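## Task

Find the yellow foam block, which sits on a shelf in one of the storage bays, and move it onto the desk, and move nothing else there. Every other object must stay on its own shelf, table or counter. The robot must not tip over or be left leaning. The block must rest on the desk by itself, not held there by the robot. At the end, open the gripper and back the robot away.

## Robot and tools

ROBOT. A Hello Robot Stretch 3 with a single arm. It has a two-wheel base (0.33 m long, 0.34 m wide), a lift that slides up a mast, and a telescoping arm that reaches out to the robot's RIGHT side. The arm cannot move the gripper forward or back, so drive the base to do that. The base cannot move sideways. It turns on the spot about the point midway between the wheels, 0.05 m behind its front edge. With the arm pulled in and the wrist folded, the turning sweep has a radius of 0.28 m. An unfolded, level gripper reaches beyond that circle. Cameras: head_camera and nav_camera are on the head, which head_pan_rad and head_tilt_rad aim. wrist_camera is on the gripper.

FRAMES. Base frame: origin on the floor between the drive wheels, x forward, y left, z up. hand_pose is reported in this frame, at the point where the closed fingertips meet. Odometry frame is the base frame at the start of the scene. Heading is positive to the left, in the range -3.142 to 3.142.

execute_actions(actions). actions is a list run in order. An empty list only returns the current state and images. Each action is {"robot": ..., "steps": n, "until": ...}. steps runs 1 to 450 control steps at 30 per second. {"steps": n} alone just waits. If any number is out of range, the whole call is rejected and nothing runs. The robot command can hold:
- base: one key only. translate_m is a straight drive in metres, relative to where the base is when the command starts. Positive is forward, |value| at most 1. rotate_rad is a turn on the spot in radians, relative, positive counter-clockwise (left), |value| at most 3.2.
- joints: named absolute targets. Joints you leave out keep their old targets. lift_m 0 to 1.1 (arm height). arm_m 0 to 0.52 (extension). wrist_yaw_rad -1.345 to 4.42 (0 points along the arm, positive swings toward the front, 3.0 folds over the base). wrist_pitch_rad -1.57 to 0.451 (negative tips the fingertips down). wrist_roll_rad -2.911 to 2.911. gripper_m -0.089 to 0.179 (larger is wider; the real fingertip gap is about 0.007 m smaller when nearly shut and 0.025 m smaller when wide; it is zero below 0.007). head_pan_rad -3.953 to 1.73 (-1.57 looks along the arm). head_tilt_rad -1.53 to 0.419 (negative looks down).
- contact_limits: {"arm_m": effort percent 1 to 100}. The arm stops once its effort reaches that level. Lower is gentler. It applies until the next arm command.
- A list of up to 8 commands runs them in sequence. {"pause_s": s} waits up to 15 s. {"stop": true} brakes everything and clears the queue.
Base and joint motions start together and keep going across later calls. A new command overrides at once and discards any older queue. until takes conditions on robot fields, e.g. {"robot": {"status": "ended"}} (no motion left and no queue running), {"robot": {"lift_m": [">", 0.3]}}, or {"any": {"status": "ended"}}. Do not wait for a joint to equal its goal exactly; "done" means it is within tolerance.

zoom_image(camera, region): a sharper crop of the latest image. region is [x0, y0, x1, y1] in pixels from the top-left corner, at most 504 by 504.

finished_scene(scene): ends the numbered scene, 1 or 2, and reports success. Let all motion end first, because whatever is still moving gets braked after you finish.

SPEED. The base is fast (0.30 m/s, 1.9 rad/s) only when the arm is stowed: lift_m under 0.30, arm_m under 0.03 and wrist_yaw_rad over 2.54. Otherwise it is limited to 0.10 m/s and 0.63 rad/s.

GRIPPER. To grasp, close to a value smaller than the object's width. Smaller squeezes harder, but too hard trips a stall guard that weakens the grip. To release, open at least 0.02 beyond where the fingertips made contact. The reading and a "done" status do not prove you are holding anything, so check the cameras.

WRIST SAFETY. Fold (yaw to 3.0) or unfold only with lift_m between 0.32 and 0.95, pitch -0.4 and roll near 0. Once folded, the lift may go down to 0.25. When yaw is below -0.4, keep pitch at -0.5 or lower.

RESULT LINES. base_status shows progress as (translate_m done of goal). joint_goals and joint_status are given per joint. Status words: moving, done, off_target (came to rest short and may still push), contact_stop (the joint hit something and went slack), time_out, stopped, not_commanded, torque_fault (a wrist servo is off for about 10 s; it is limp and refuses goals, so wait with steps). measured_speeds gives encoder speeds. The line with refusals, queue (idle/running/done/dropped/stopped) and queue_left describes the newest queue. Lines starting refused:/dropped: name the problem goal, counting from 0. on_its_own reports joints whose goal the robot changed, slack or off joints, abnormal rest effort, and base tilt of 3 degrees or more. lidar_m gives 12 distances, one per 30-degree sector, counter-clockwise from straight ahead (4th left, 7th behind, 10th right), in a plane 0.17 m above the floor; '-' means nothing seen. wrist_depth_mm and head_depth_mm are 7x7 grids of median depth in mm; the head grid is sideways. base_odometry counts wheel turns, so slip is counted as travel. base_tilt is given in degrees, forward and right positive, with about 4 degrees of fixed error. motor_effort is signed percent with the peak in brackets; it is noisy and biased.

AVOID. Pushing the arm against something solid with the gripper higher than about 0.45 m, pushing again after a contact_stop, driving while gripping or hooking a fixed object, and snagging furniture while driving (backing up is the riskiest). Any of these can tip the robot. If it leans, reverse the last move in small steps, free the gripper, and lower lift_m to about 0.2. Also avoid dropping or slamming objects, knocking other items off their surfaces, and long hard pushes with the wrist, which has no contact stop. Loose objects may sometimes be nudged by outside forces.

Each tool is called by a JSON object that holds its "method" and its "body", one argument or row to a line.

## Session

{"method": "execute_actions", "body": {
  "actions": []
}}

Scene clock: 0.00 s.
robot.base_odometry: x=+0.000 y=+0.000 heading=+0.000 (m, m, rad; robot's odometry frame)
robot.turned_by_wheels: +0.000 (rad since the last result)
robot.turned_by_imu: +0.000 (rad since the last result)
robot.base_tilt: forward=-0.4 right=+1.5 (deg)
robot.lidar_m: 1.10 1.12 0.80 0.74 0.75 0.84 0.83 1.03 1.02 2.19 1.80 1.21
robot.head_depth_mm: 1097 1097 1098 1100 1100 1100 1100 / 1053 1065 1059 1057 1066 1054 1094 / 1061 1059 1059 1062 1061 1062 1070 / 1054 1056 1056 1050 1057 1055 1055 / 1045 1044 1044 1044 1044 1048 1045 / 1032 1037 1041 1037 1036 1038 1036 / 1028 1028 1030 1031 1029 1028 1032
robot.base_status: not_commanded
robot.joint_positions: lift_m=+0.432 arm_m=+0.003 wrist_yaw_rad=+3.007 wrist_pitch_rad=-0.555 wrist_roll_rad=-0.020 gripper_m=+0.037 head_pan_rad=-0.019 head_tilt_rad=-0.022
robot.joint_goals: lift_m=+0.432 arm_m=+0.003 wrist_yaw_rad=+3.007 wrist_pitch_rad=-0.555 wrist_roll_rad=-0.020 gripper_m=+0.037 head_pan_rad=-0.019 head_tilt_rad=-0.022
robot.joint_status: lift_m=not_commanded arm_m=not_commanded wrist_yaw_rad=not_commanded wrist_pitch_rad=not_commanded wrist_roll_rad=not_commanded gripper_m=not_commanded head_pan_rad=not_commanded head_tilt_rad=not_commanded
robot.measured_speeds: translate_m=+0.000 rotate_rad=+0.000 lift_m=+0.000 arm_m=+0.000 wrist_yaw_rad=+0.000 wrist_pitch_rad=+0.000 wrist_roll_rad=+0.000 head_pan_rad=+0.000 head_tilt_rad=+0.000
robot: refusals=0 queue=idle queue_left=0
robot.motor_effort: left_wheel=+0 right_wheel=-1 lift_m=+18 arm_m=-1 wrist_yaw_rad=+0 wrist_pitch_rad=+7 wrist_roll_rad=+1 gripper_m=+0 head_pan_rad=-1 head_tilt_rad=+3 (%)
robot.hand_pose: x=+0.0063 y=+0.0556 z=+0.4149 quat_wxyz=(+0.238, +0.685, +0.150, +0.672) (m; robot's base frame)
robot.wrist_depth_mm: 630 - 700 726 761 807 855 / 679 713 761 797 854 903 943 / 756 776 846 878 938 - - / 798 833 845 857 851 845 858 / 706 711 - 712 720 710 703 / 603 611 - 594 627 607 609 / 537 550 - - 529 538 541
pictures: head_camera (sideways: a quarter turn clockwise sets it upright), nav_camera (sideways: a quarter turn counterclockwise sets it upright), wrist_camera
Images, in order (width x height): head_camera 896x504, nav_camera 672x504, wrist_camera 644x364.

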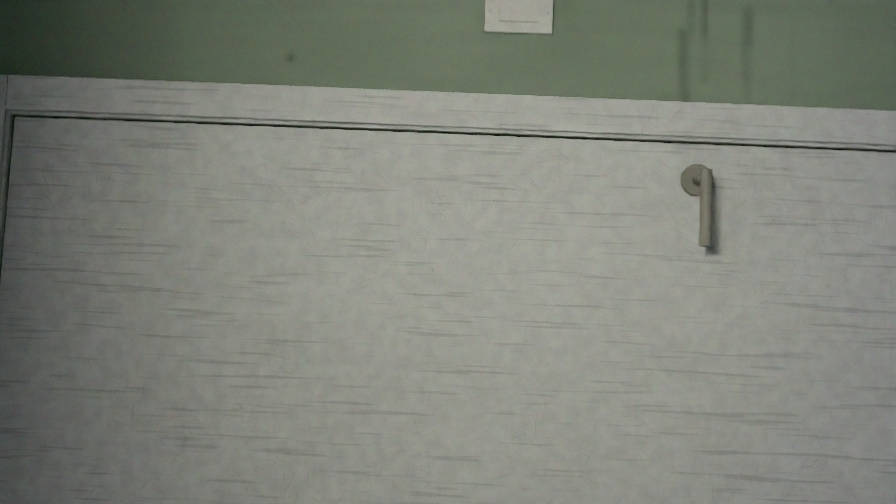

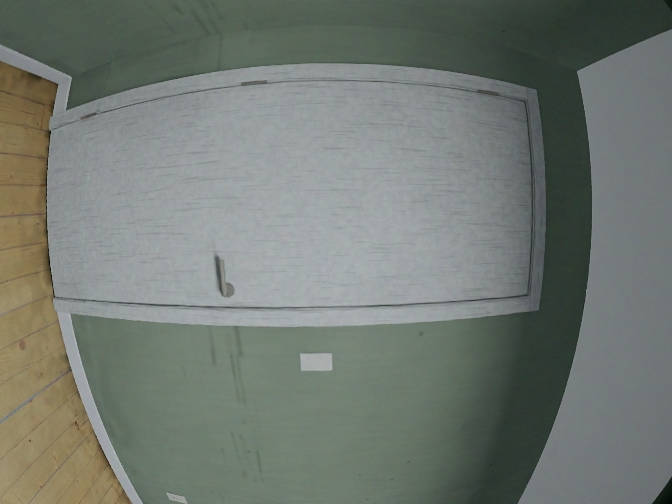

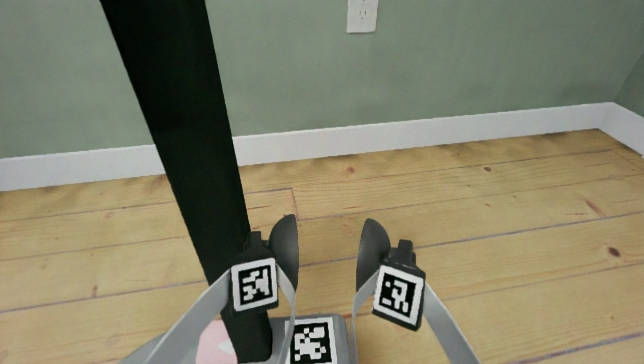

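{"method": "execute_actions", "body": {
  "actions": [
    {"robot":{"joints":{"head_pan_rad":-1.57,"head_tilt_rad":-0.5,"lift_m":0.27}},"steps":450,"until":{"robot":{"status":"ended"}}}
  ]
}}

Scene clock: 5.80 s.
robot.base_odometry: x=+0.000 y=+0.000 heading=+0.000 (m, m, rad; robot's odometry frame)
robot.turned_by_wheels: +0.000 (rad since the last result)
robot.turned_by_imu: -0.001 (rad since the last result)
robot.base_tilt: forward=-0.4 right=+1.4 (deg)
robot.lidar_m: 1.10 1.12 0.80 0.74 0.75 0.84 0.83 1.03 1.02 2.19 1.80 1.21
robot.head_depth_mm: 3319 2155 2145 2285 2099 1632 1326 / 3417 3759 - 2728 2070 1615 1323 / 3447 3742 3849 2853 2076 1618 1329 / 3452 3674 3708 2874 2062 1613 1335 / 3442 3677 3923 2822 2067 1607 1321 / 3424 3556 3985 2836 2047 1607 1318 / 3346 3289 3264 2578 2046 1601 1316
robot.base_status: not_commanded
robot.joint_positions: lift_m=+0.270 arm_m=+0.003 wrist_yaw_rad=+3.007 wrist_pitch_rad=-0.555 wrist_roll_rad=-0.020 gripper_m=+0.037 head_pan_rad=-1.563 head_tilt_rad=-0.494
robot.joint_goals: lift_m=+0.270 arm_m=+0.003 wrist_yaw_rad=+3.007 wrist_pitch_rad=-0.555 wrist_roll_rad=-0.020 gripper_m=+0.037 head_pan_rad=-1.570 head_tilt_rad=-0.500
robot.joint_status: lift_m=done arm_m=not_commanded wrist_yaw_rad=not_commanded wrist_pitch_rad=not_commanded wrist_roll_rad=not_commanded gripper_m=not_commanded head_pan_rad=done head_tilt_rad=done
robot.measured_speeds: translate_m=+0.000 rotate_rad=+0.000 lift_m=+0.000 arm_m=+0.000 wrist_yaw_rad=+0.000 wrist_pitch_rad=+0.000 wrist_roll_rad=+0.000 head_pan_rad=+0.000 head_tilt_rad=+0.000
robot: refusals=0 queue=done queue_left=0
robot.motor_effort: left_wheel=-1(1) right_wheel=-1(1) lift_m=+17(19) arm_m=-1(1) wrist_yaw_rad=+0(0) wrist_pitch_rad=+7(8) wrist_roll_rad=+0(0) gripper_m=+0(0) head_pan_rad=-4(47) head_tilt_rad=-3(26) (%)
robot.hand_pose: x=+0.0063 y=+0.0556 z=+0.2533 quat_wxyz=(+0.238, +0.685, +0.150, +0.672) (m; robot's base frame)
robot.wrist_depth_mm: 626 - 702 718 758 807 851 / 683 709 764 795 822 867 916 / 718 733 746 753 744 765 745 / 600 596 596 601 601 602 608 / 495 519 - 539 511 509 510 / 445 - - - 444 433 434 / - - - - 376 379 382
pictures: head_camera (sideways: a quarter turn clockwise sets it upright), nav_camera (sideways: a quarter turn counterclockwise sets it upright), wrist_camera
Images, in order (width x height): head_camera 896x504, nav_camera 672x504, wrist_camera 644x364.

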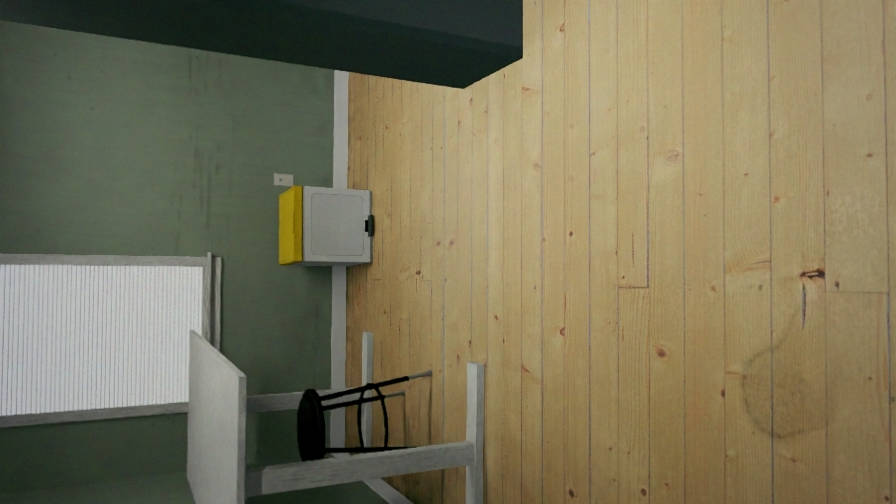

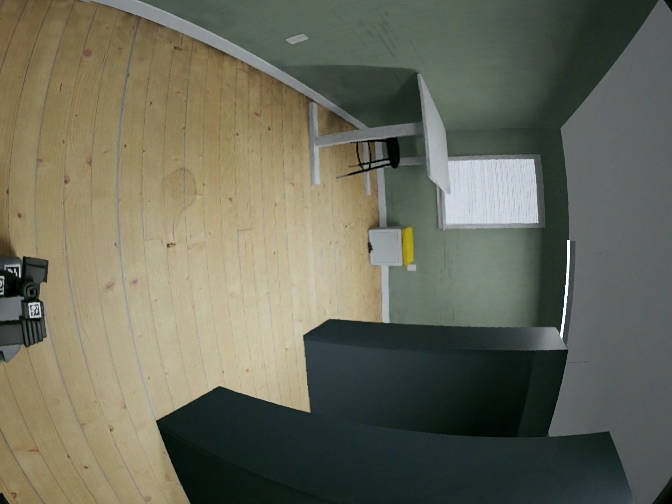

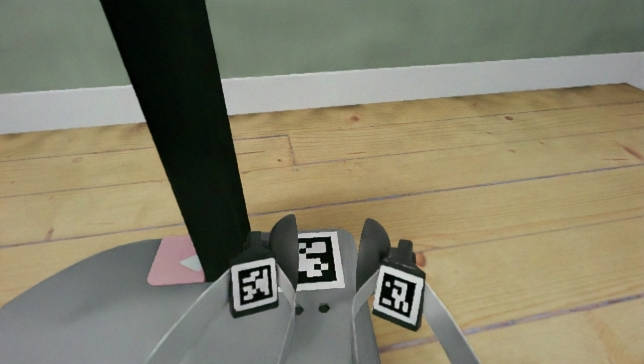

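{"method": "execute_actions", "body": {
  "actions": [
    {"robot":[{"base":{"rotate_rad":-1.57}},{"base":{"translate_m":0.8}},{"base":{"translate_m":0.8}}],"steps":450,"until":{"robot":{"status":"ended"}}}
  ]
}}

Scene clock: 31.17 s.
robot.base_odometry: x=+0.001 y=-1.600 heading=-1.570 (m, m, rad; robot's odometry frame)
robot.turned_by_wheels: -1.570 (rad since the last result)
robot.turned_by_imu: -1.575 (rad since the last result)
robot.base_tilt: forward=-0.4 right=+1.5 (deg)
robot.lidar_m: 1.96 1.34 1.09 1.27 1.29 1.66 2.33 1.00 0.81 1.60 0.77 0.83
robot.head_depth_mm: 1996 1409 1515 1617 1774 1531 1298 / 2098 2265 2422 2473 1931 1622 1328 / 2101 2291 2487 2666 2080 1617 1335 / 2117 2283 2469 2664 2072 1620 1331 / 2109 2298 2480 2670 2038 1604 1328 / 2043 2081 2112 2130 1941 1603 1320 / 1343 1352 1368 1368 1388 1386 1289
robot.base_status: done (translate_m +0.8000 of +0.8000)
robot.joint_positions: lift_m=+0.270 arm_m=+0.003 wrist_yaw_rad=+3.007 wrist_pitch_rad=-0.555 wrist_roll_rad=-0.020 gripper_m=+0.037 head_pan_rad=-1.563 head_tilt_rad=-0.494
robot.joint_goals: lift_m=+0.270 arm_m=+0.003 wrist_yaw_rad=+3.007 wrist_pitch_rad=-0.555 wrist_roll_rad=-0.020 gripper_m=+0.037 head_pan_rad=-1.570 head_tilt_rad=-0.500
robot.joint_status: lift_m=done arm_m=not_commanded wrist_yaw_rad=not_commanded wrist_pitch_rad=not_commanded wrist_roll_rad=not_commanded gripper_m=not_commanded head_pan_rad=done head_tilt_rad=done
robot.measured_speeds: translate_m=+0.000 rotate_rad=+0.000 lift_m=+0.000 arm_m=+0.000 wrist_yaw_rad=+0.000 wrist_pitch_rad=+0.000 wrist_roll_rad=+0.000 head_pan_rad=+0.000 head_tilt_rad=+0.000
robot: refusals=0 queue=done queue_left=0
robot.motor_effort: left_wheel=+2(10) right_wheel=-3(8) lift_m=+17(17) arm_m=-1(1) wrist_yaw_rad=+0(0) wrist_pitch_rad=+7(8) wrist_roll_rad=+0(0) gripper_m=-1(0) head_pan_rad=-4(4) head_tilt_rad=-2(3) (%)
robot.hand_pose: x=+0.0063 y=+0.0555 z=+0.2532 quat_wxyz=(+0.238, +0.685, +0.150, +0.672) (m; robot's base frame)
robot.wrist_depth_mm: - - - - - - - / - - - - - 923 - / 745 739 746 750 744 745 731 / 596 598 599 604 602 611 602 / 502 520 - 537 515 506 511 / 445 - - - 449 436 436 / - - - - 377 383 382
pictures: head_camera (sideways: a quarter turn clockwise sets it upright), nav_camera (sideways: a quarter turn counterclockwise sets it upright), wrist_camera
Images, in order (width x height): head_camera 896x504, nav_camera 672x504, wrist_camera 644x364.

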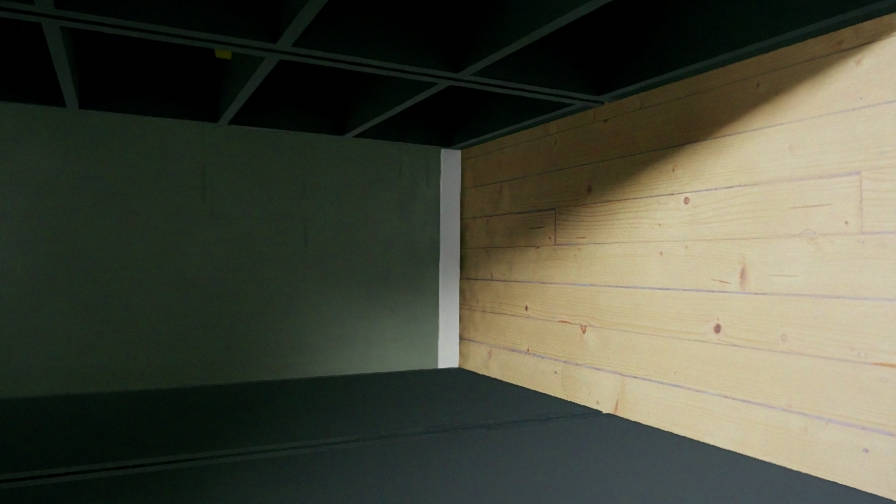

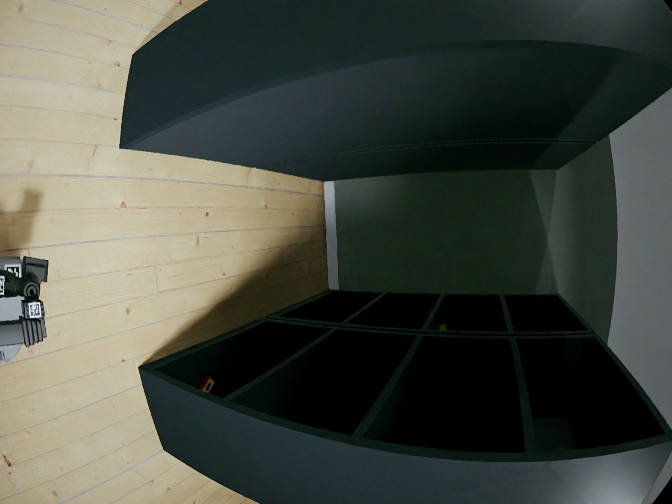

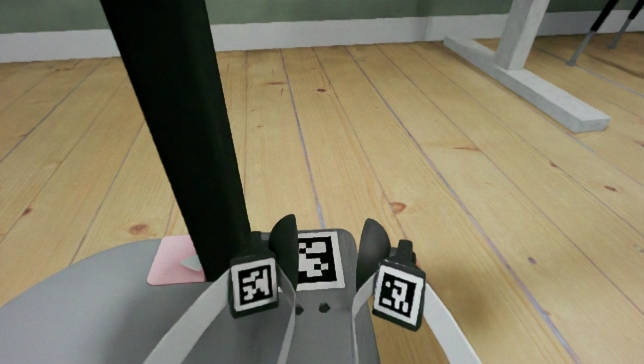

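{"method": "execute_actions", "body": {
  "actions": [
    {"robot":[{"base":{"translate_m":0.13}},{"base":{"rotate_rad":-1.565},"joints":{"head_pan_rad":-1.2}},{"base":{"translate_m":0.8}},{"base":{"translate_m":0.7}}],"steps":450,"until":{"robot":{"status":"ended"}}}
  ]
}}

Scene clock: 54.33 s.
robot.base_odometry: x=-1.498 y=-1.740 heading=-3.135 (m, m, rad; robot's odometry frame)
robot.turned_by_wheels: -1.565 (rad since the last result)
robot.turned_by_imu: -1.570 (rad since the last result)
robot.base_tilt: forward=-0.4 right=+1.5 (deg)
robot.lidar_m: 1.00 0.62 0.43 0.41 0.41 0.54 2.42 0.97 1.02 0.51 0.52 1.07
robot.head_depth_mm: 413 423 449 497 542 960 788 / 400 432 474 522 567 635 730 / 820 882 944 648 592 667 776 / 845 917 972 682 1170 956 850 / 879 952 1005 679 1214 948 1160 / 910 994 1038 675 1210 948 1207 / 947 1036 1081 709 1205 947 1237
robot.base_status: done (translate_m +0.7000 of +0.7000)
robot.joint_positions: lift_m=+0.270 arm_m=+0.003 wrist_yaw_rad=+3.007 wrist_pitch_rad=-0.556 wrist_roll_rad=-0.020 gripper_m=+0.037 head_pan_rad=-1.207 head_tilt_rad=-0.495
robot.joint_goals: lift_m=+0.270 arm_m=+0.003 wrist_yaw_rad=+3.007 wrist_pitch_rad=-0.556 wrist_roll_rad=-0.020 gripper_m=+0.037 head_pan_rad=-1.200 head_tilt_rad=-0.500
robot.joint_status: lift_m=done arm_m=not_commanded wrist_yaw_rad=not_commanded wrist_pitch_rad=not_commanded wrist_roll_rad=not_commanded gripper_m=not_commanded head_pan_rad=done head_tilt_rad=done
robot.measured_speeds: translate_m=+0.000 rotate_rad=+0.000 lift_m=+0.000 arm_m=+0.000 wrist_yaw_rad=+0.000 wrist_pitch_rad=+0.000 wrist_roll_rad=+0.000 head_pan_rad=+0.000 head_tilt_rad=+0.000
robot: refusals=0 queue=done queue_left=0
robot.motor_effort: left_wheel=+1(10) right_wheel=-3(10) lift_m=+17(17) arm_m=-1(1) wrist_yaw_rad=+0(0) wrist_pitch_rad=+8(8) wrist_roll_rad=+0(0) gripper_m=+0(0) head_pan_rad=+3(31) head_tilt_rad=-2(2) (%)
robot.hand_pose: x=+0.0063 y=+0.0555 z=+0.2532 quat_wxyz=(+0.238, +0.685, +0.150, +0.672) (m; robot's base frame)
robot.wrist_depth_mm: 374 - 399 416 434 451 471 / 403 420 441 462 480 506 532 / 446 461 490 517 540 565 604 / 497 523 559 571 580 608 601 / 500 519 - 537 513 506 509 / 442 - - - 446 438 435 / - - - - 374 380 381
pictures: head_camera (sideways: a quarter turn clockwise sets it upright), nav_camera (sideways: a quarter turn counterclockwise sets it upright), wrist_camera
Images, in order (width x height): head_camera 896x504, nav_camera 672x504, wrist_camera 644x364.

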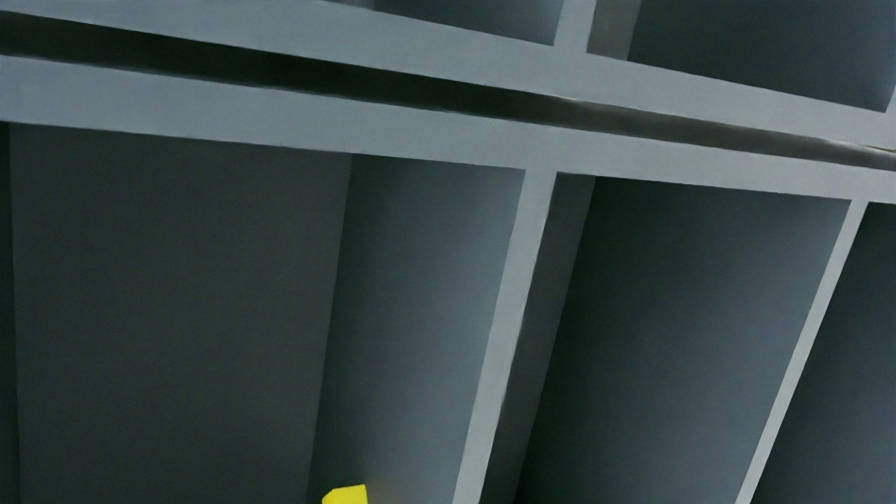

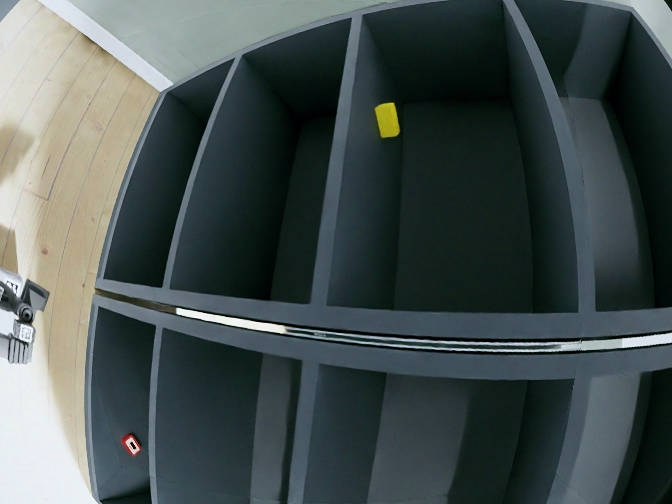

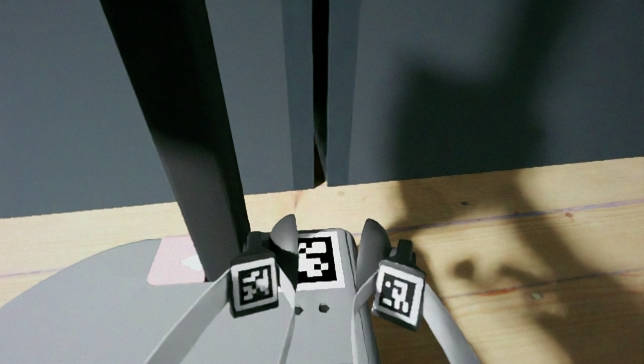

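{"method": "execute_actions", "body": {
  "actions": [
    {"robot":[{"base":{"translate_m":0.6},"joints":{"head_pan_rad":-1.57,"head_tilt_rad":-0.7}},{"joints":{"lift_m":0.94,"wrist_pitch_rad":-0.4}},{"joints":{"wrist_yaw_rad":0.0,"gripper_m":0.15}}],"steps":450,"until":{"robot":{"status":"ended"}}}
  ]
}}

Scene clock: 77.60 s.
robot.base_odometry: x=-2.098 y=-1.744 heading=-3.135 (m, m, rad; robot's odometry frame)
robot.turned_by_wheels: +0.000 (rad since the last result)
robot.turned_by_imu: -0.003 (rad since the last result)
robot.base_tilt: forward=-0.5 right=+1.5 (deg)
robot.lidar_m: 0.41 0.42 0.48 0.45 0.46 0.60 1.39 0.72 0.67 0.92 0.59 0.43
robot.head_depth_mm: 758 833 649 544 - - - / 757 832 648 544 - - - / 757 834 646 543 - - - / 758 834 642 542 980 854 1119 / 756 836 616 541 965 855 1120 / 759 833 643 541 977 855 1119 / 759 836 640 939 947 855 1089
robot.base_status: done (translate_m +0.6000 of +0.6000)
robot.joint_positions: lift_m=+0.940 arm_m=+0.003 wrist_yaw_rad=+0.002 wrist_pitch_rad=-0.420 wrist_roll_rad=-0.020 gripper_m=+0.150 head_pan_rad=-1.563 head_tilt_rad=-0.691
robot.joint_goals: lift_m=+0.940 arm_m=+0.003 wrist_yaw_rad=+0.000 wrist_pitch_rad=-0.400 wrist_roll_rad=-0.020 gripper_m=+0.150 head_pan_rad=-1.570 head_tilt_rad=-0.700
robot.joint_status: lift_m=done arm_m=not_commanded wrist_yaw_rad=done wrist_pitch_rad=done wrist_roll_rad=not_commanded gripper_m=done head_pan_rad=done head_tilt_rad=done
robot.measured_speeds: translate_m=+0.000 rotate_rad=+0.000 lift_m=+0.000 arm_m=+0.000 wrist_yaw_rad=+0.000 wrist_pitch_rad=+0.000 wrist_roll_rad=+0.000 head_pan_rad=+0.000 head_tilt_rad=+0.000
robot: refusals=0 queue=done queue_left=0
robot.motor_effort: left_wheel=+2(9) right_wheel=-3(7) lift_m=+21(22) arm_m=-1(1) wrist_yaw_rad=-1(1) wrist_pitch_rad=+12(12) wrist_roll_rad=+0(0) gripper_m=+0(82) head_pan_rad=-4(31) head_tilt_rad=-3(18) (%)
robot.hand_pose: x=-0.0210 y=-0.3718 z=+0.9522 quat_wxyz=(+0.699, +0.150, -0.684, -0.145) (m; robot's base frame)
robot.wrist_depth_mm: 469 573 384 587 587 596 488 / 312 317 323 328 335 343 350 / 232 233 233 235 237 238 240 / 481 716 773 778 781 712 466 / 485 620 791 795 801 675 490 / 468 - 663 663 668 - 490 / 446 553 568 567 568 548 465
pictures: head_camera (sideways: a quarter turn clockwise sets it upright), nav_camera (sideways: a quarter turn counterclockwise sets it upright), wrist_camera
Images, in order (width x height): head_camera 896x504, nav_camera 672x504, wrist_camera 644x364.

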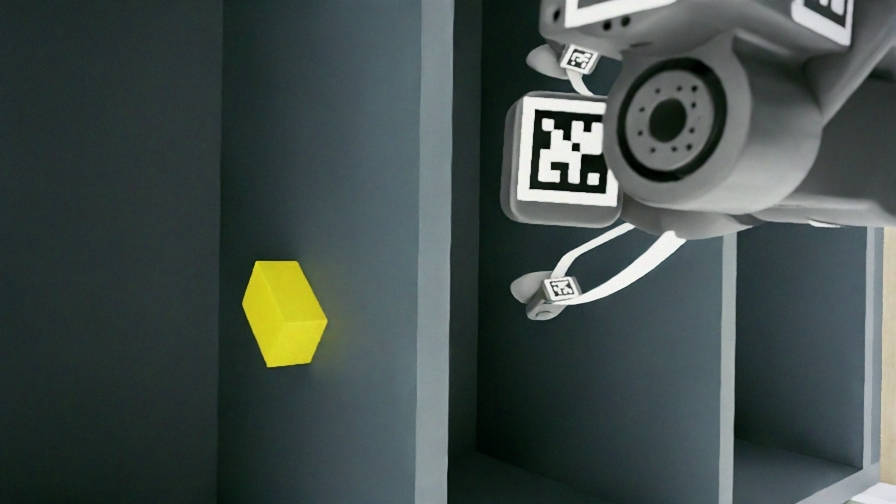

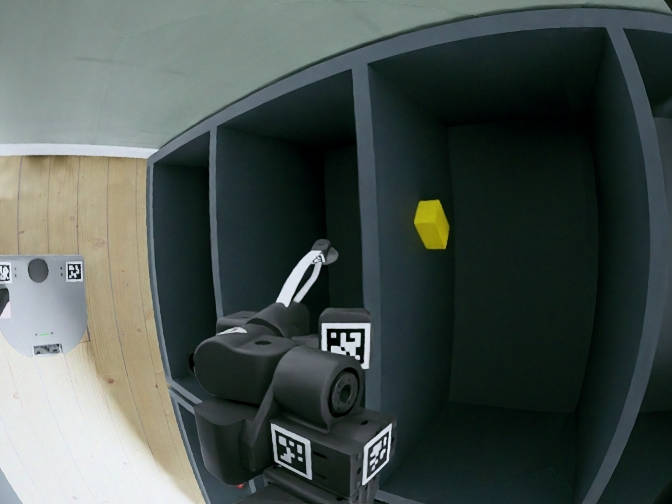

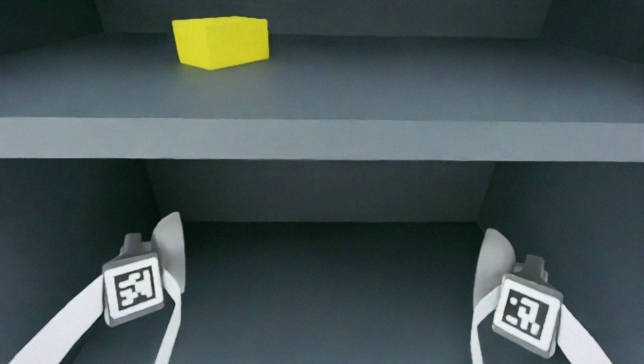

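{"method": "execute_actions", "body": {
  "actions": [
    {"robot":[{"joints":{"lift_m":1.0}},{"joints":{"wrist_yaw_rad":0.45,"wrist_pitch_rad":-0.25,"gripper_m":0.179}},{"joints":{"arm_m":0.13}}],"steps":450,"until":{"robot":{"status":"ended"}}}
  ]
}}

Scene clock: 90.27 s.
robot.base_odometry: x=-2.098 y=-1.744 heading=-3.135 (m, m, rad; robot's odometry frame)
robot.turned_by_wheels: +0.000 (rad since the last result)
robot.turned_by_imu: -0.001 (rad since the last result)
robot.base_tilt: forward=-0.5 right=+1.4 (deg)
robot.lidar_m: 0.41 0.42 0.48 0.45 0.46 0.60 1.39 0.72 0.67 0.92 0.59 0.43
robot.head_depth_mm: 755 811 - - 985 857 1131 / 758 832 - - 965 859 1126 / 757 829 - - 978 857 1122 / 757 832 - 1106 977 856 1124 / 757 834 620 1105 978 855 1120 / 758 836 671 539 976 853 1120 / 759 837 641 941 943 852 1090
robot.base_status: done (translate_m +0.6000 of +0.6000)
robot.joint_positions: lift_m=+1.000 arm_m=+0.130 wrist_yaw_rad=+0.449 wrist_pitch_rad=-0.271 wrist_roll_rad=-0.020 gripper_m=+0.179 head_pan_rad=-1.563 head_tilt_rad=-0.691
robot.joint_goals: lift_m=+1.000 arm_m=+0.130 wrist_yaw_rad=+0.450 wrist_pitch_rad=-0.250 wrist_roll_rad=-0.020 gripper_m=+0.179 head_pan_rad=-1.570 head_tilt_rad=-0.700
robot.joint_status: lift_m=done arm_m=done wrist_yaw_rad=done wrist_pitch_rad=done wrist_roll_rad=not_commanded gripper_m=done head_pan_rad=done head_tilt_rad=done
robot.measured_speeds: translate_m=+0.000 rotate_rad=+0.000 lift_m=+0.000 arm_m=+0.000 wrist_yaw_rad=+0.000 wrist_pitch_rad=+0.000 wrist_roll_rad=+0.000 head_pan_rad=+0.000 head_tilt_rad=+0.000
robot: refusals=0 queue=done queue_left=0
robot.motor_effort: left_wheel=+1(1) right_wheel=-3(3) lift_m=+20(22) arm_m=+3(3) wrist_yaw_rad=+1(2) wrist_pitch_rad=+13(13) wrist_roll_rad=+0(0) gripper_m=+0(83) head_pan_rad=-4(5) head_tilt_rad=-4(4) (%)
robot.hand_pose: x=+0.0829 y=-0.4913 z=+1.0468 quat_wxyz=(+0.711, +0.249, -0.654, +0.065) (m; robot's base frame)
robot.wrist_depth_mm: 297 364 497 536 491 431 398 / 303 379 515 572 508 455 414 / 311 387 510 572 523 482 436 / 322 367 389 345 319 410 418 / 278 295 283 286 293 298 300 / 256 213 223 226 228 230 233 / 353 386 191 187 188 186 -
pictures: head_camera (sideways: a quarter turn clockwise sets it upright), nav_camera (sideways: a quarter turn counterclockwise sets it upright), wrist_camera
Images, in order (width x height): head_camera 896x504, nav_camera 672x504, wrist_camera 644x364.

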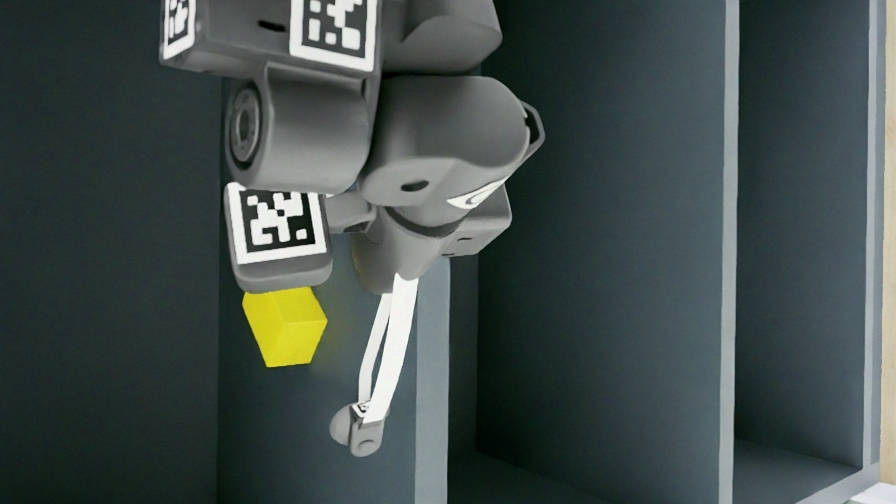

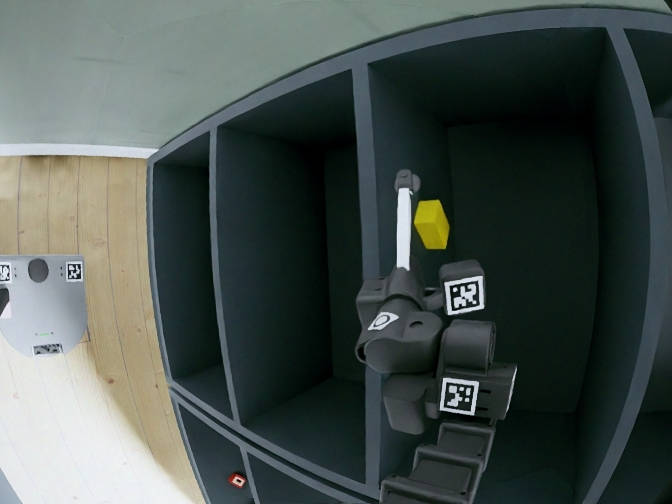

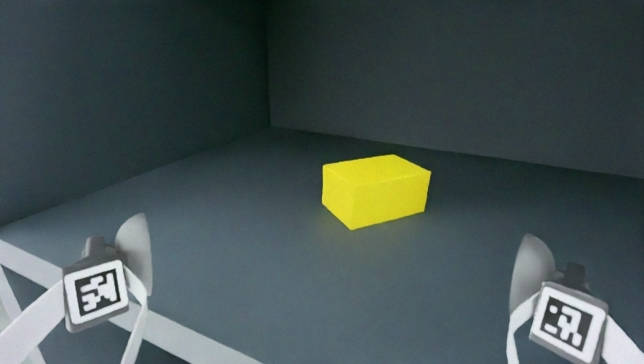

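{"method": "execute_actions", "body": {
  "actions": [
    {"robot":[{"joints":{"lift_m":1.09}},{"base":{"translate_m":0.235},"joints":{"wrist_yaw_rad":-0.55,"wrist_pitch_rad":-0.5,"gripper_m":0.15,"arm_m":0.27,"head_pan_rad":-1.8}}],"steps":450,"until":{"robot":{"status":"ended"}}}
  ]
}}

Scene clock: 106.03 s.
robot.base_odometry: x=-2.333 y=-1.746 heading=-3.135 (m, m, rad; robot's odometry frame)
robot.turned_by_wheels: +0.000 (rad since the last result)
robot.turned_by_imu: -0.002 (rad since the last result)
robot.base_tilt: forward=-0.4 right=+1.5 (deg)
robot.lidar_m: 0.17 0.18 0.23 0.47 0.48 0.62 1.44 0.85 0.95 0.67 0.27 0.19
robot.head_depth_mm: 842 888 647 1143 983 1220 1171 / 813 877 647 1105 986 881 1149 / 768 850 644 1106 983 856 1148 / - - 616 542 983 855 1126 / - - 643 540 978 832 1120 / 726 807 642 519 974 814 1072 / 717 788 640 518 769 721 784
robot.base_status: done (translate_m +0.2350 of +0.2350)
robot.joint_positions: lift_m=+1.090 arm_m=+0.270 wrist_yaw_rad=-0.548 wrist_pitch_rad=-0.512 wrist_roll_rad=-0.020 gripper_m=+0.150 head_pan_rad=-1.793 head_tilt_rad=-0.692
robot.joint_goals: lift_m=+1.090 arm_m=+0.270 wrist_yaw_rad=-0.550 wrist_pitch_rad=-0.500 wrist_roll_rad=-0.020 gripper_m=+0.150 head_pan_rad=-1.800 head_tilt_rad=-0.700
robot.joint_status: lift_m=done arm_m=done wrist_yaw_rad=done wrist_pitch_rad=done wrist_roll_rad=not_commanded gripper_m=done head_pan_rad=done head_tilt_rad=done
robot.measured_speeds: translate_m=+0.000 rotate_rad=+0.000 lift_m=+0.000 arm_m=+0.000 wrist_yaw_rad=+0.000 wrist_pitch_rad=+0.000 wrist_roll_rad=+0.000 head_pan_rad=+0.000 head_tilt_rad=+0.000
robot: refusals=0 queue=done queue_left=0
robot.motor_effort: left_wheel=+2(6) right_wheel=-4(3) lift_m=+21(22) arm_m=+3(3) wrist_yaw_rad=-1(1) wrist_pitch_rad=+7(13) wrist_roll_rad=+0(0) gripper_m=+0(83) head_pan_rad=-4(25) head_tilt_rad=-3(3) (%)
robot.hand_pose: x=-0.1318 y=-0.5952 z=+1.0821 quat_wxyz=(+0.617, -0.009, -0.701, -0.358) (m; robot's base frame)
robot.wrist_depth_mm: 300 333 379 445 533 550 448 / 319 354 408 489 570 560 470 / 339 382 432 465 468 474 454 / 345 362 362 365 369 367 371 / 297 309 259 281 302 304 306 / 254 - 210 249 258 - 259 / 220 220 217 223 224 219 225
pictures: head_camera (sideways: a quarter turn clockwise sets it upright), nav_camera (sideways: a quarter turn counterclockwise sets it upright), wrist_camera
Images, in order (width x height): head_camera 896x504, nav_camera 672x504, wrist_camera 644x364.

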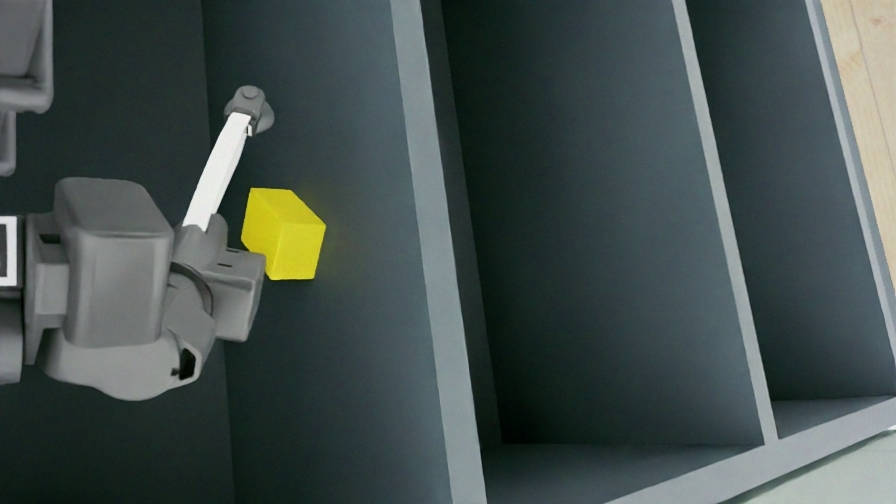

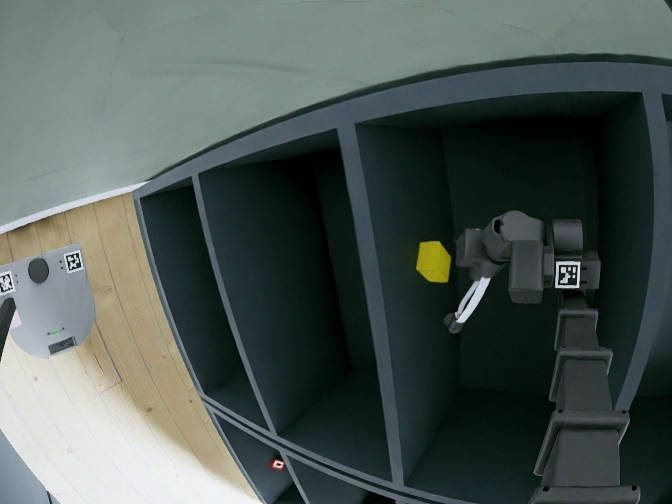

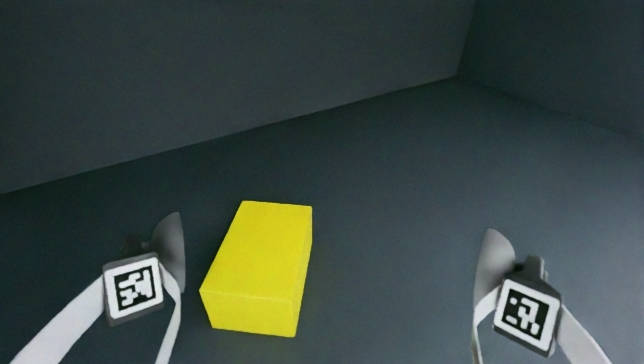

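{"method": "execute_actions", "body": {
  "actions": [
    {"robot":[{"base":{"translate_m":0.055}},{"joints":{"lift_m":1.025}}],"steps":450,"until":{"robot":{"status":"ended"}}}
  ]
}}

Scene clock: 117.03 s.
robot.base_odometry: x=-2.388 y=-1.746 heading=-3.135 (m, m, rad; robot's odometry frame)
robot.turned_by_wheels: +0.000 (rad since the last result)
robot.turned_by_imu: -0.001 (rad since the last result)
robot.base_tilt: forward=-0.5 right=+1.5 (deg)
robot.lidar_m: - 0.15 0.16 0.37 0.48 0.62 1.45 0.89 0.96 0.45 0.18 0.15
robot.head_depth_mm: 799 - - 1148 981 1229 1172 / 774 - 617 1105 981 885 1143 / 752 849 617 1106 982 856 1145 / - - 587 541 980 836 1122 / 726 - 586 541 980 831 1121 / 725 804 641 520 946 778 896 / 706 760 584 494 570 623 577
robot.base_status: done (translate_m +0.0550 of +0.0550)
robot.joint_positions: lift_m=+1.025 arm_m=+0.270 wrist_yaw_rad=-0.548 wrist_pitch_rad=-0.512 wrist_roll_rad=-0.020 gripper_m=+0.150 head_pan_rad=-1.793 head_tilt_rad=-0.692
robot.joint_goals: lift_m=+1.025 arm_m=+0.270 wrist_yaw_rad=-0.550 wrist_pitch_rad=-0.500 wrist_roll_rad=-0.020 gripper_m=+0.150 head_pan_rad=-1.800 head_tilt_rad=-0.700
robot.joint_status: lift_m=done arm_m=done wrist_yaw_rad=done wrist_pitch_rad=done wrist_roll_rad=not_commanded gripper_m=done head_pan_rad=done head_tilt_rad=done
robot.measured_speeds: translate_m=+0.000 rotate_rad=+0.000 lift_m=+0.000 arm_m=+0.000 wrist_yaw_rad=+0.000 wrist_pitch_rad=+0.000 wrist_roll_rad=+0.000 head_pan_rad=+0.000 head_tilt_rad=+0.000
robot: refusals=0 queue=done queue_left=0
robot.motor_effort: left_wheel=+1(6) right_wheel=-3(6) lift_m=+16(22) arm_m=+3(3) wrist_yaw_rad=-1(1) wrist_pitch_rad=+7(7) wrist_roll_rad=+0(0) gripper_m=+0(0) head_pan_rad=-4(4) head_tilt_rad=-3(4) (%)
robot.hand_pose: x=-0.1318 y=-0.5951 z=+1.0172 quat_wxyz=(+0.617, -0.009, -0.701, -0.358) (m; robot's base frame)
robot.wrist_depth_mm: 295 328 377 438 525 586 488 / 316 350 397 445 459 465 469 / 323 326 328 237 331 333 336 / 256 256 258 186 260 263 265 / 212 219 214 200 215 216 216 / 183 - 181 182 182 - 184 / - 157 158 158 159 155 159
pictures: head_camera (sideways: a quarter turn clockwise sets it upright), nav_camera (sideways: a quarter turn counterclockwise sets it upright), wrist_camera
Images, in order (width x height): head_camera 896x504, nav_camera 672x504, wrist_camera 644x364.

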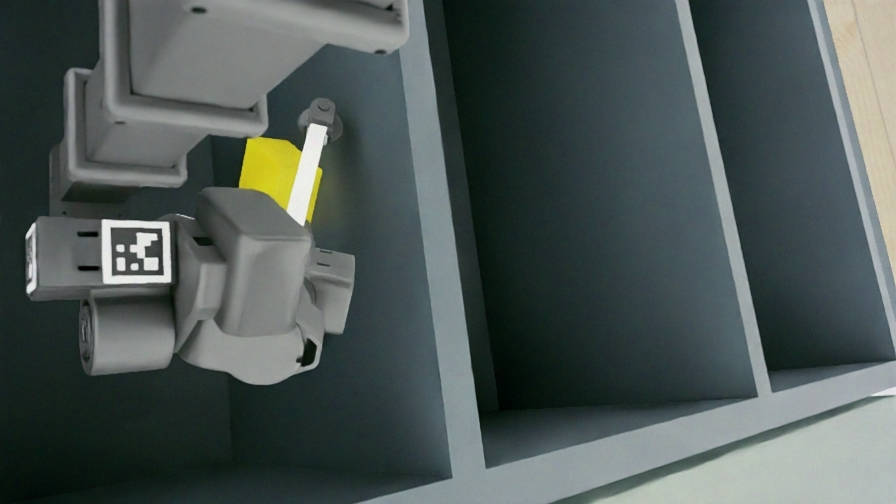

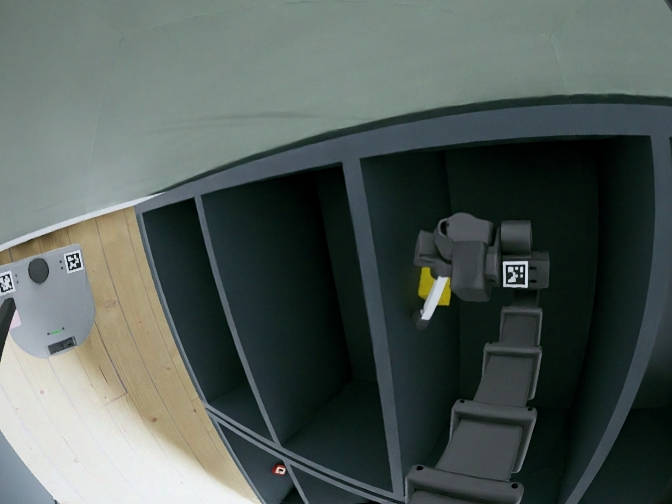

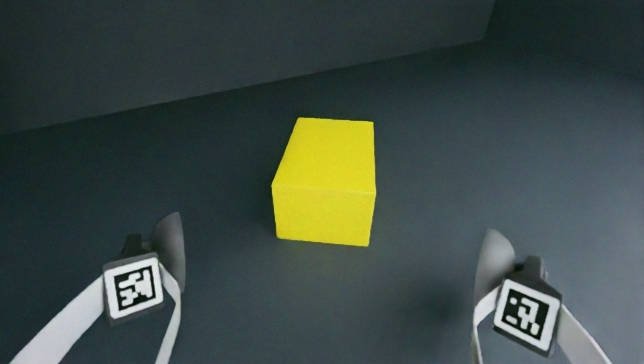

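{"method": "execute_actions", "body": {
  "actions": [
    {"robot":{"base":{"translate_m":-0.034},"joints":{"lift_m":1.013,"arm_m":0.33}},"steps":450,"until":{"robot":{"status":"ended"}}}
  ]
}}

Scene clock: 132.30 s.
robot.base_odometry: x=-2.354 y=-1.746 heading=-3.135 (m, m, rad; robot's odometry frame)
robot.turned_by_wheels: +0.000 (rad since the last result)
robot.turned_by_imu: -0.001 (rad since the last result)
robot.base_tilt: forward=-0.4 right=+1.5 (deg)
robot.lidar_m: 0.15 0.16 0.20 0.47 0.48 0.62 1.44 0.87 0.96 0.55 0.24 0.16
robot.head_depth_mm: 816 - - 1188 983 1220 1167 / 785 - 617 1108 985 881 1147 / 760 845 617 1110 978 856 1145 / 737 - 615 541 979 859 1126 / 731 - 587 540 977 834 1119 / 726 801 639 519 972 813 991 / 715 787 639 518 647 674 727
robot.base_status: done (translate_m -0.0340 of -0.0340)
robot.joint_positions: lift_m=+1.013 arm_m=+0.330 wrist_yaw_rad=-0.548 wrist_pitch_rad=-0.513 wrist_roll_rad=-0.020 gripper_m=+0.150 head_pan_rad=-1.793 head_tilt_rad=-0.692
robot.joint_goals: lift_m=+1.013 arm_m=+0.330 wrist_yaw_rad=-0.550 wrist_pitch_rad=-0.500 wrist_roll_rad=-0.020 gripper_m=+0.150 head_pan_rad=-1.800 head_tilt_rad=-0.700
robot.joint_status: lift_m=done arm_m=done wrist_yaw_rad=done wrist_pitch_rad=done wrist_roll_rad=not_commanded gripper_m=done head_pan_rad=done head_tilt_rad=done
robot.measured_speeds: translate_m=+0.000 rotate_rad=+0.000 lift_m=+0.000 arm_m=+0.000 wrist_yaw_rad=+0.000 wrist_pitch_rad=+0.000 wrist_roll_rad=+0.000 head_pan_rad=+0.000 head_tilt_rad=+0.000
robot: refusals=0 queue=done queue_left=0
robot.motor_effort: left_wheel=+1(3) right_wheel=-2(6) lift_m=+16(17) arm_m=+4(3) wrist_yaw_rad=-1(1) wrist_pitch_rad=+7(8) wrist_roll_rad=+0(0) gripper_m=+0(0) head_pan_rad=-4(3) head_tilt_rad=-3(2) (%)
robot.hand_pose: x=-0.1318 y=-0.6550 z=+1.0052 quat_wxyz=(+0.617, -0.009, -0.701, -0.358) (m; robot's base frame)
robot.wrist_depth_mm: 255 283 322 378 455 534 462 / 272 305 349 392 421 432 429 / 282 301 303 305 307 309 310 / 236 237 239 166 231 242 243 / 195 203 196 137 191 199 201 / 166 - 162 123 164 - 170 / - 145 145 140 143 143 148
pictures: head_camera (sideways: a quarter turn clockwise sets it upright), nav_camera (sideways: a quarter turn counterclockwise sets it upright), wrist_camera
Images, in order (width x height): head_camera 896x504, nav_camera 672x504, wrist_camera 644x364.

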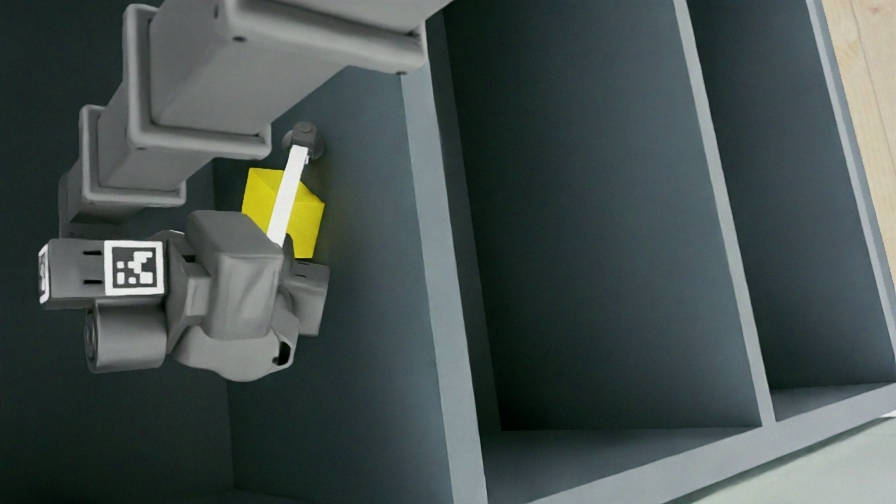

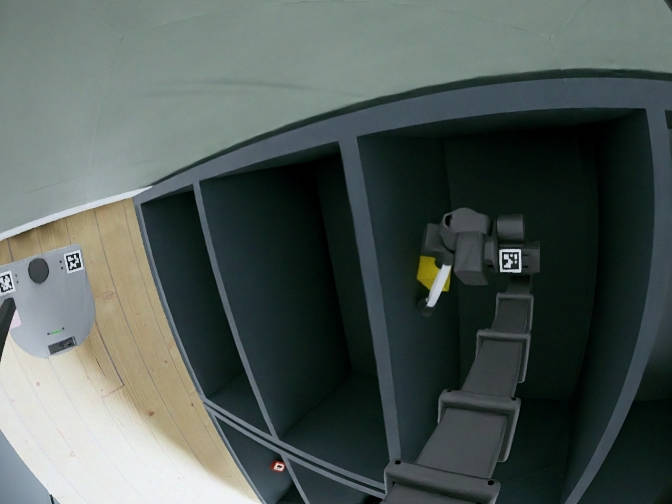

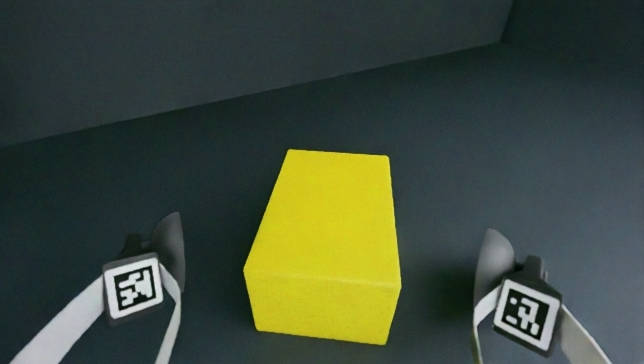

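{"method": "execute_actions", "body": {
  "actions": [
    {"robot":[{"joints":{"lift_m":1.003}},{"joints":{"gripper_m":0.02}},{"joints":{"lift_m":1.04}}],"steps":450,"until":{"robot":{"status":"ended"}}}
  ]
}}

Scene clock: 140.80 s.
robot.base_odometry: x=-2.354 y=-1.746 heading=-3.135 (m, m, rad; robot's odometry frame)
robot.turned_by_wheels: +0.000 (rad since the last result)
robot.turned_by_imu: -0.001 (rad since the last result)
robot.base_tilt: forward=-0.4 right=+1.5 (deg)
robot.lidar_m: 0.15 0.16 0.20 0.47 0.48 0.62 1.44 0.86 0.96 0.55 0.24 0.16
robot.head_depth_mm: 783 - 592 1143 983 1216 1171 / - 848 645 1105 982 884 1149 / - 848 615 1104 983 860 1145 / - - 615 541 977 856 1124 / - - 614 540 979 833 1122 / 728 797 641 520 976 816 992 / 715 788 639 518 649 677 729
robot.base_status: done (translate_m -0.0340 of -0.0340)
robot.joint_positions: lift_m=+1.040 arm_m=+0.330 wrist_yaw_rad=-0.548 wrist_pitch_rad=-0.514 wrist_roll_rad=-0.015 gripper_m=+0.021 head_pan_rad=-1.793 head_tilt_rad=-0.692
robot.joint_goals: lift_m=+1.040 arm_m=+0.330 wrist_yaw_rad=-0.550 wrist_pitch_rad=-0.500 wrist_roll_rad=-0.015 gripper_m=+0.020 head_pan_rad=-1.800 head_tilt_rad=-0.700
robot.joint_status: lift_m=done arm_m=done wrist_yaw_rad=done wrist_pitch_rad=done wrist_roll_rad=not_commanded gripper_m=done head_pan_rad=done head_tilt_rad=done
robot.measured_speeds: translate_m=+0.000 rotate_rad=+0.000 lift_m=+0.000 arm_m=+0.000 wrist_yaw_rad=+0.000 wrist_pitch_rad=+0.000 wrist_roll_rad=+0.000 head_pan_rad=+0.000 head_tilt_rad=+0.000
robot: refusals=0 queue=done queue_left=0
robot.motor_effort: left_wheel=+2(3) right_wheel=-3(6) lift_m=+21(20) arm_m=+2(3) wrist_yaw_rad=-1(3) wrist_pitch_rad=+8(24) wrist_roll_rad=-1(2) gripper_m=-20(95) head_pan_rad=-4(3) head_tilt_rad=-4(3) (%)
robot.hand_pose: x=-0.1316 y=-0.6550 z=+1.0315 quat_wxyz=(+0.615, -0.009, -0.702, -0.359) (m; robot's base frame)
robot.wrist_depth_mm: 255 281 326 377 452 535 461 / 272 304 350 416 461 500 465 / 291 320 354 357 359 361 364 / 280 279 281 174 271 284 285 / 231 232 232 139 217 234 234 / 196 197 134 124 119 199 199 / 171 171 170 140 168 173 173
pictures: head_camera (sideways: a quarter turn clockwise sets it upright), nav_camera (sideways: a quarter turn counterclockwise sets it upright), wrist_camera
Images, in order (width x height): head_camera 896x504, nav_camera 672x504, wrist_camera 644x364.

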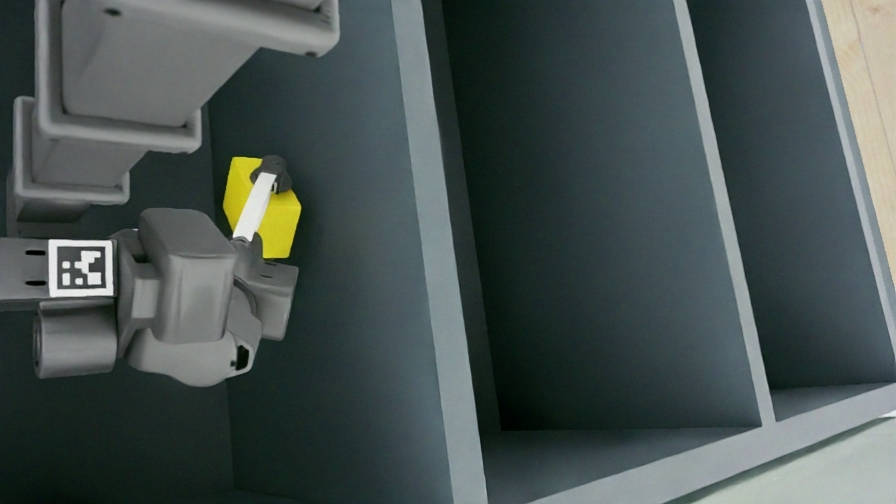

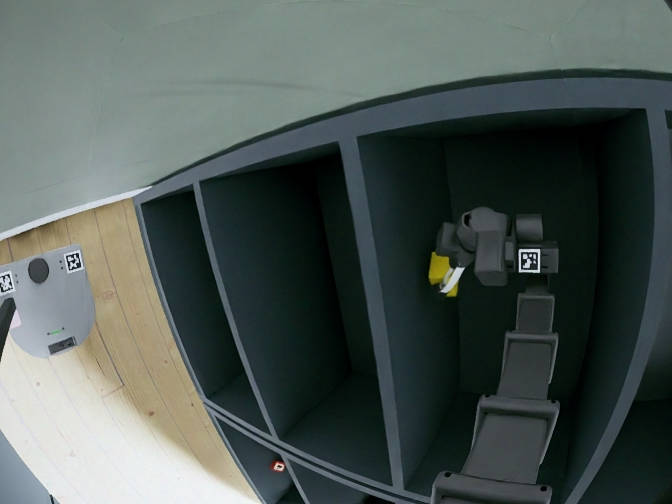

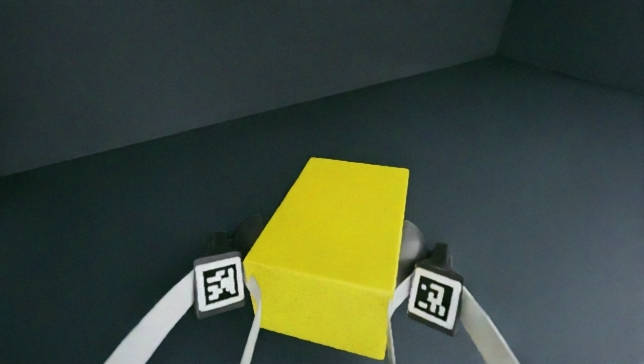

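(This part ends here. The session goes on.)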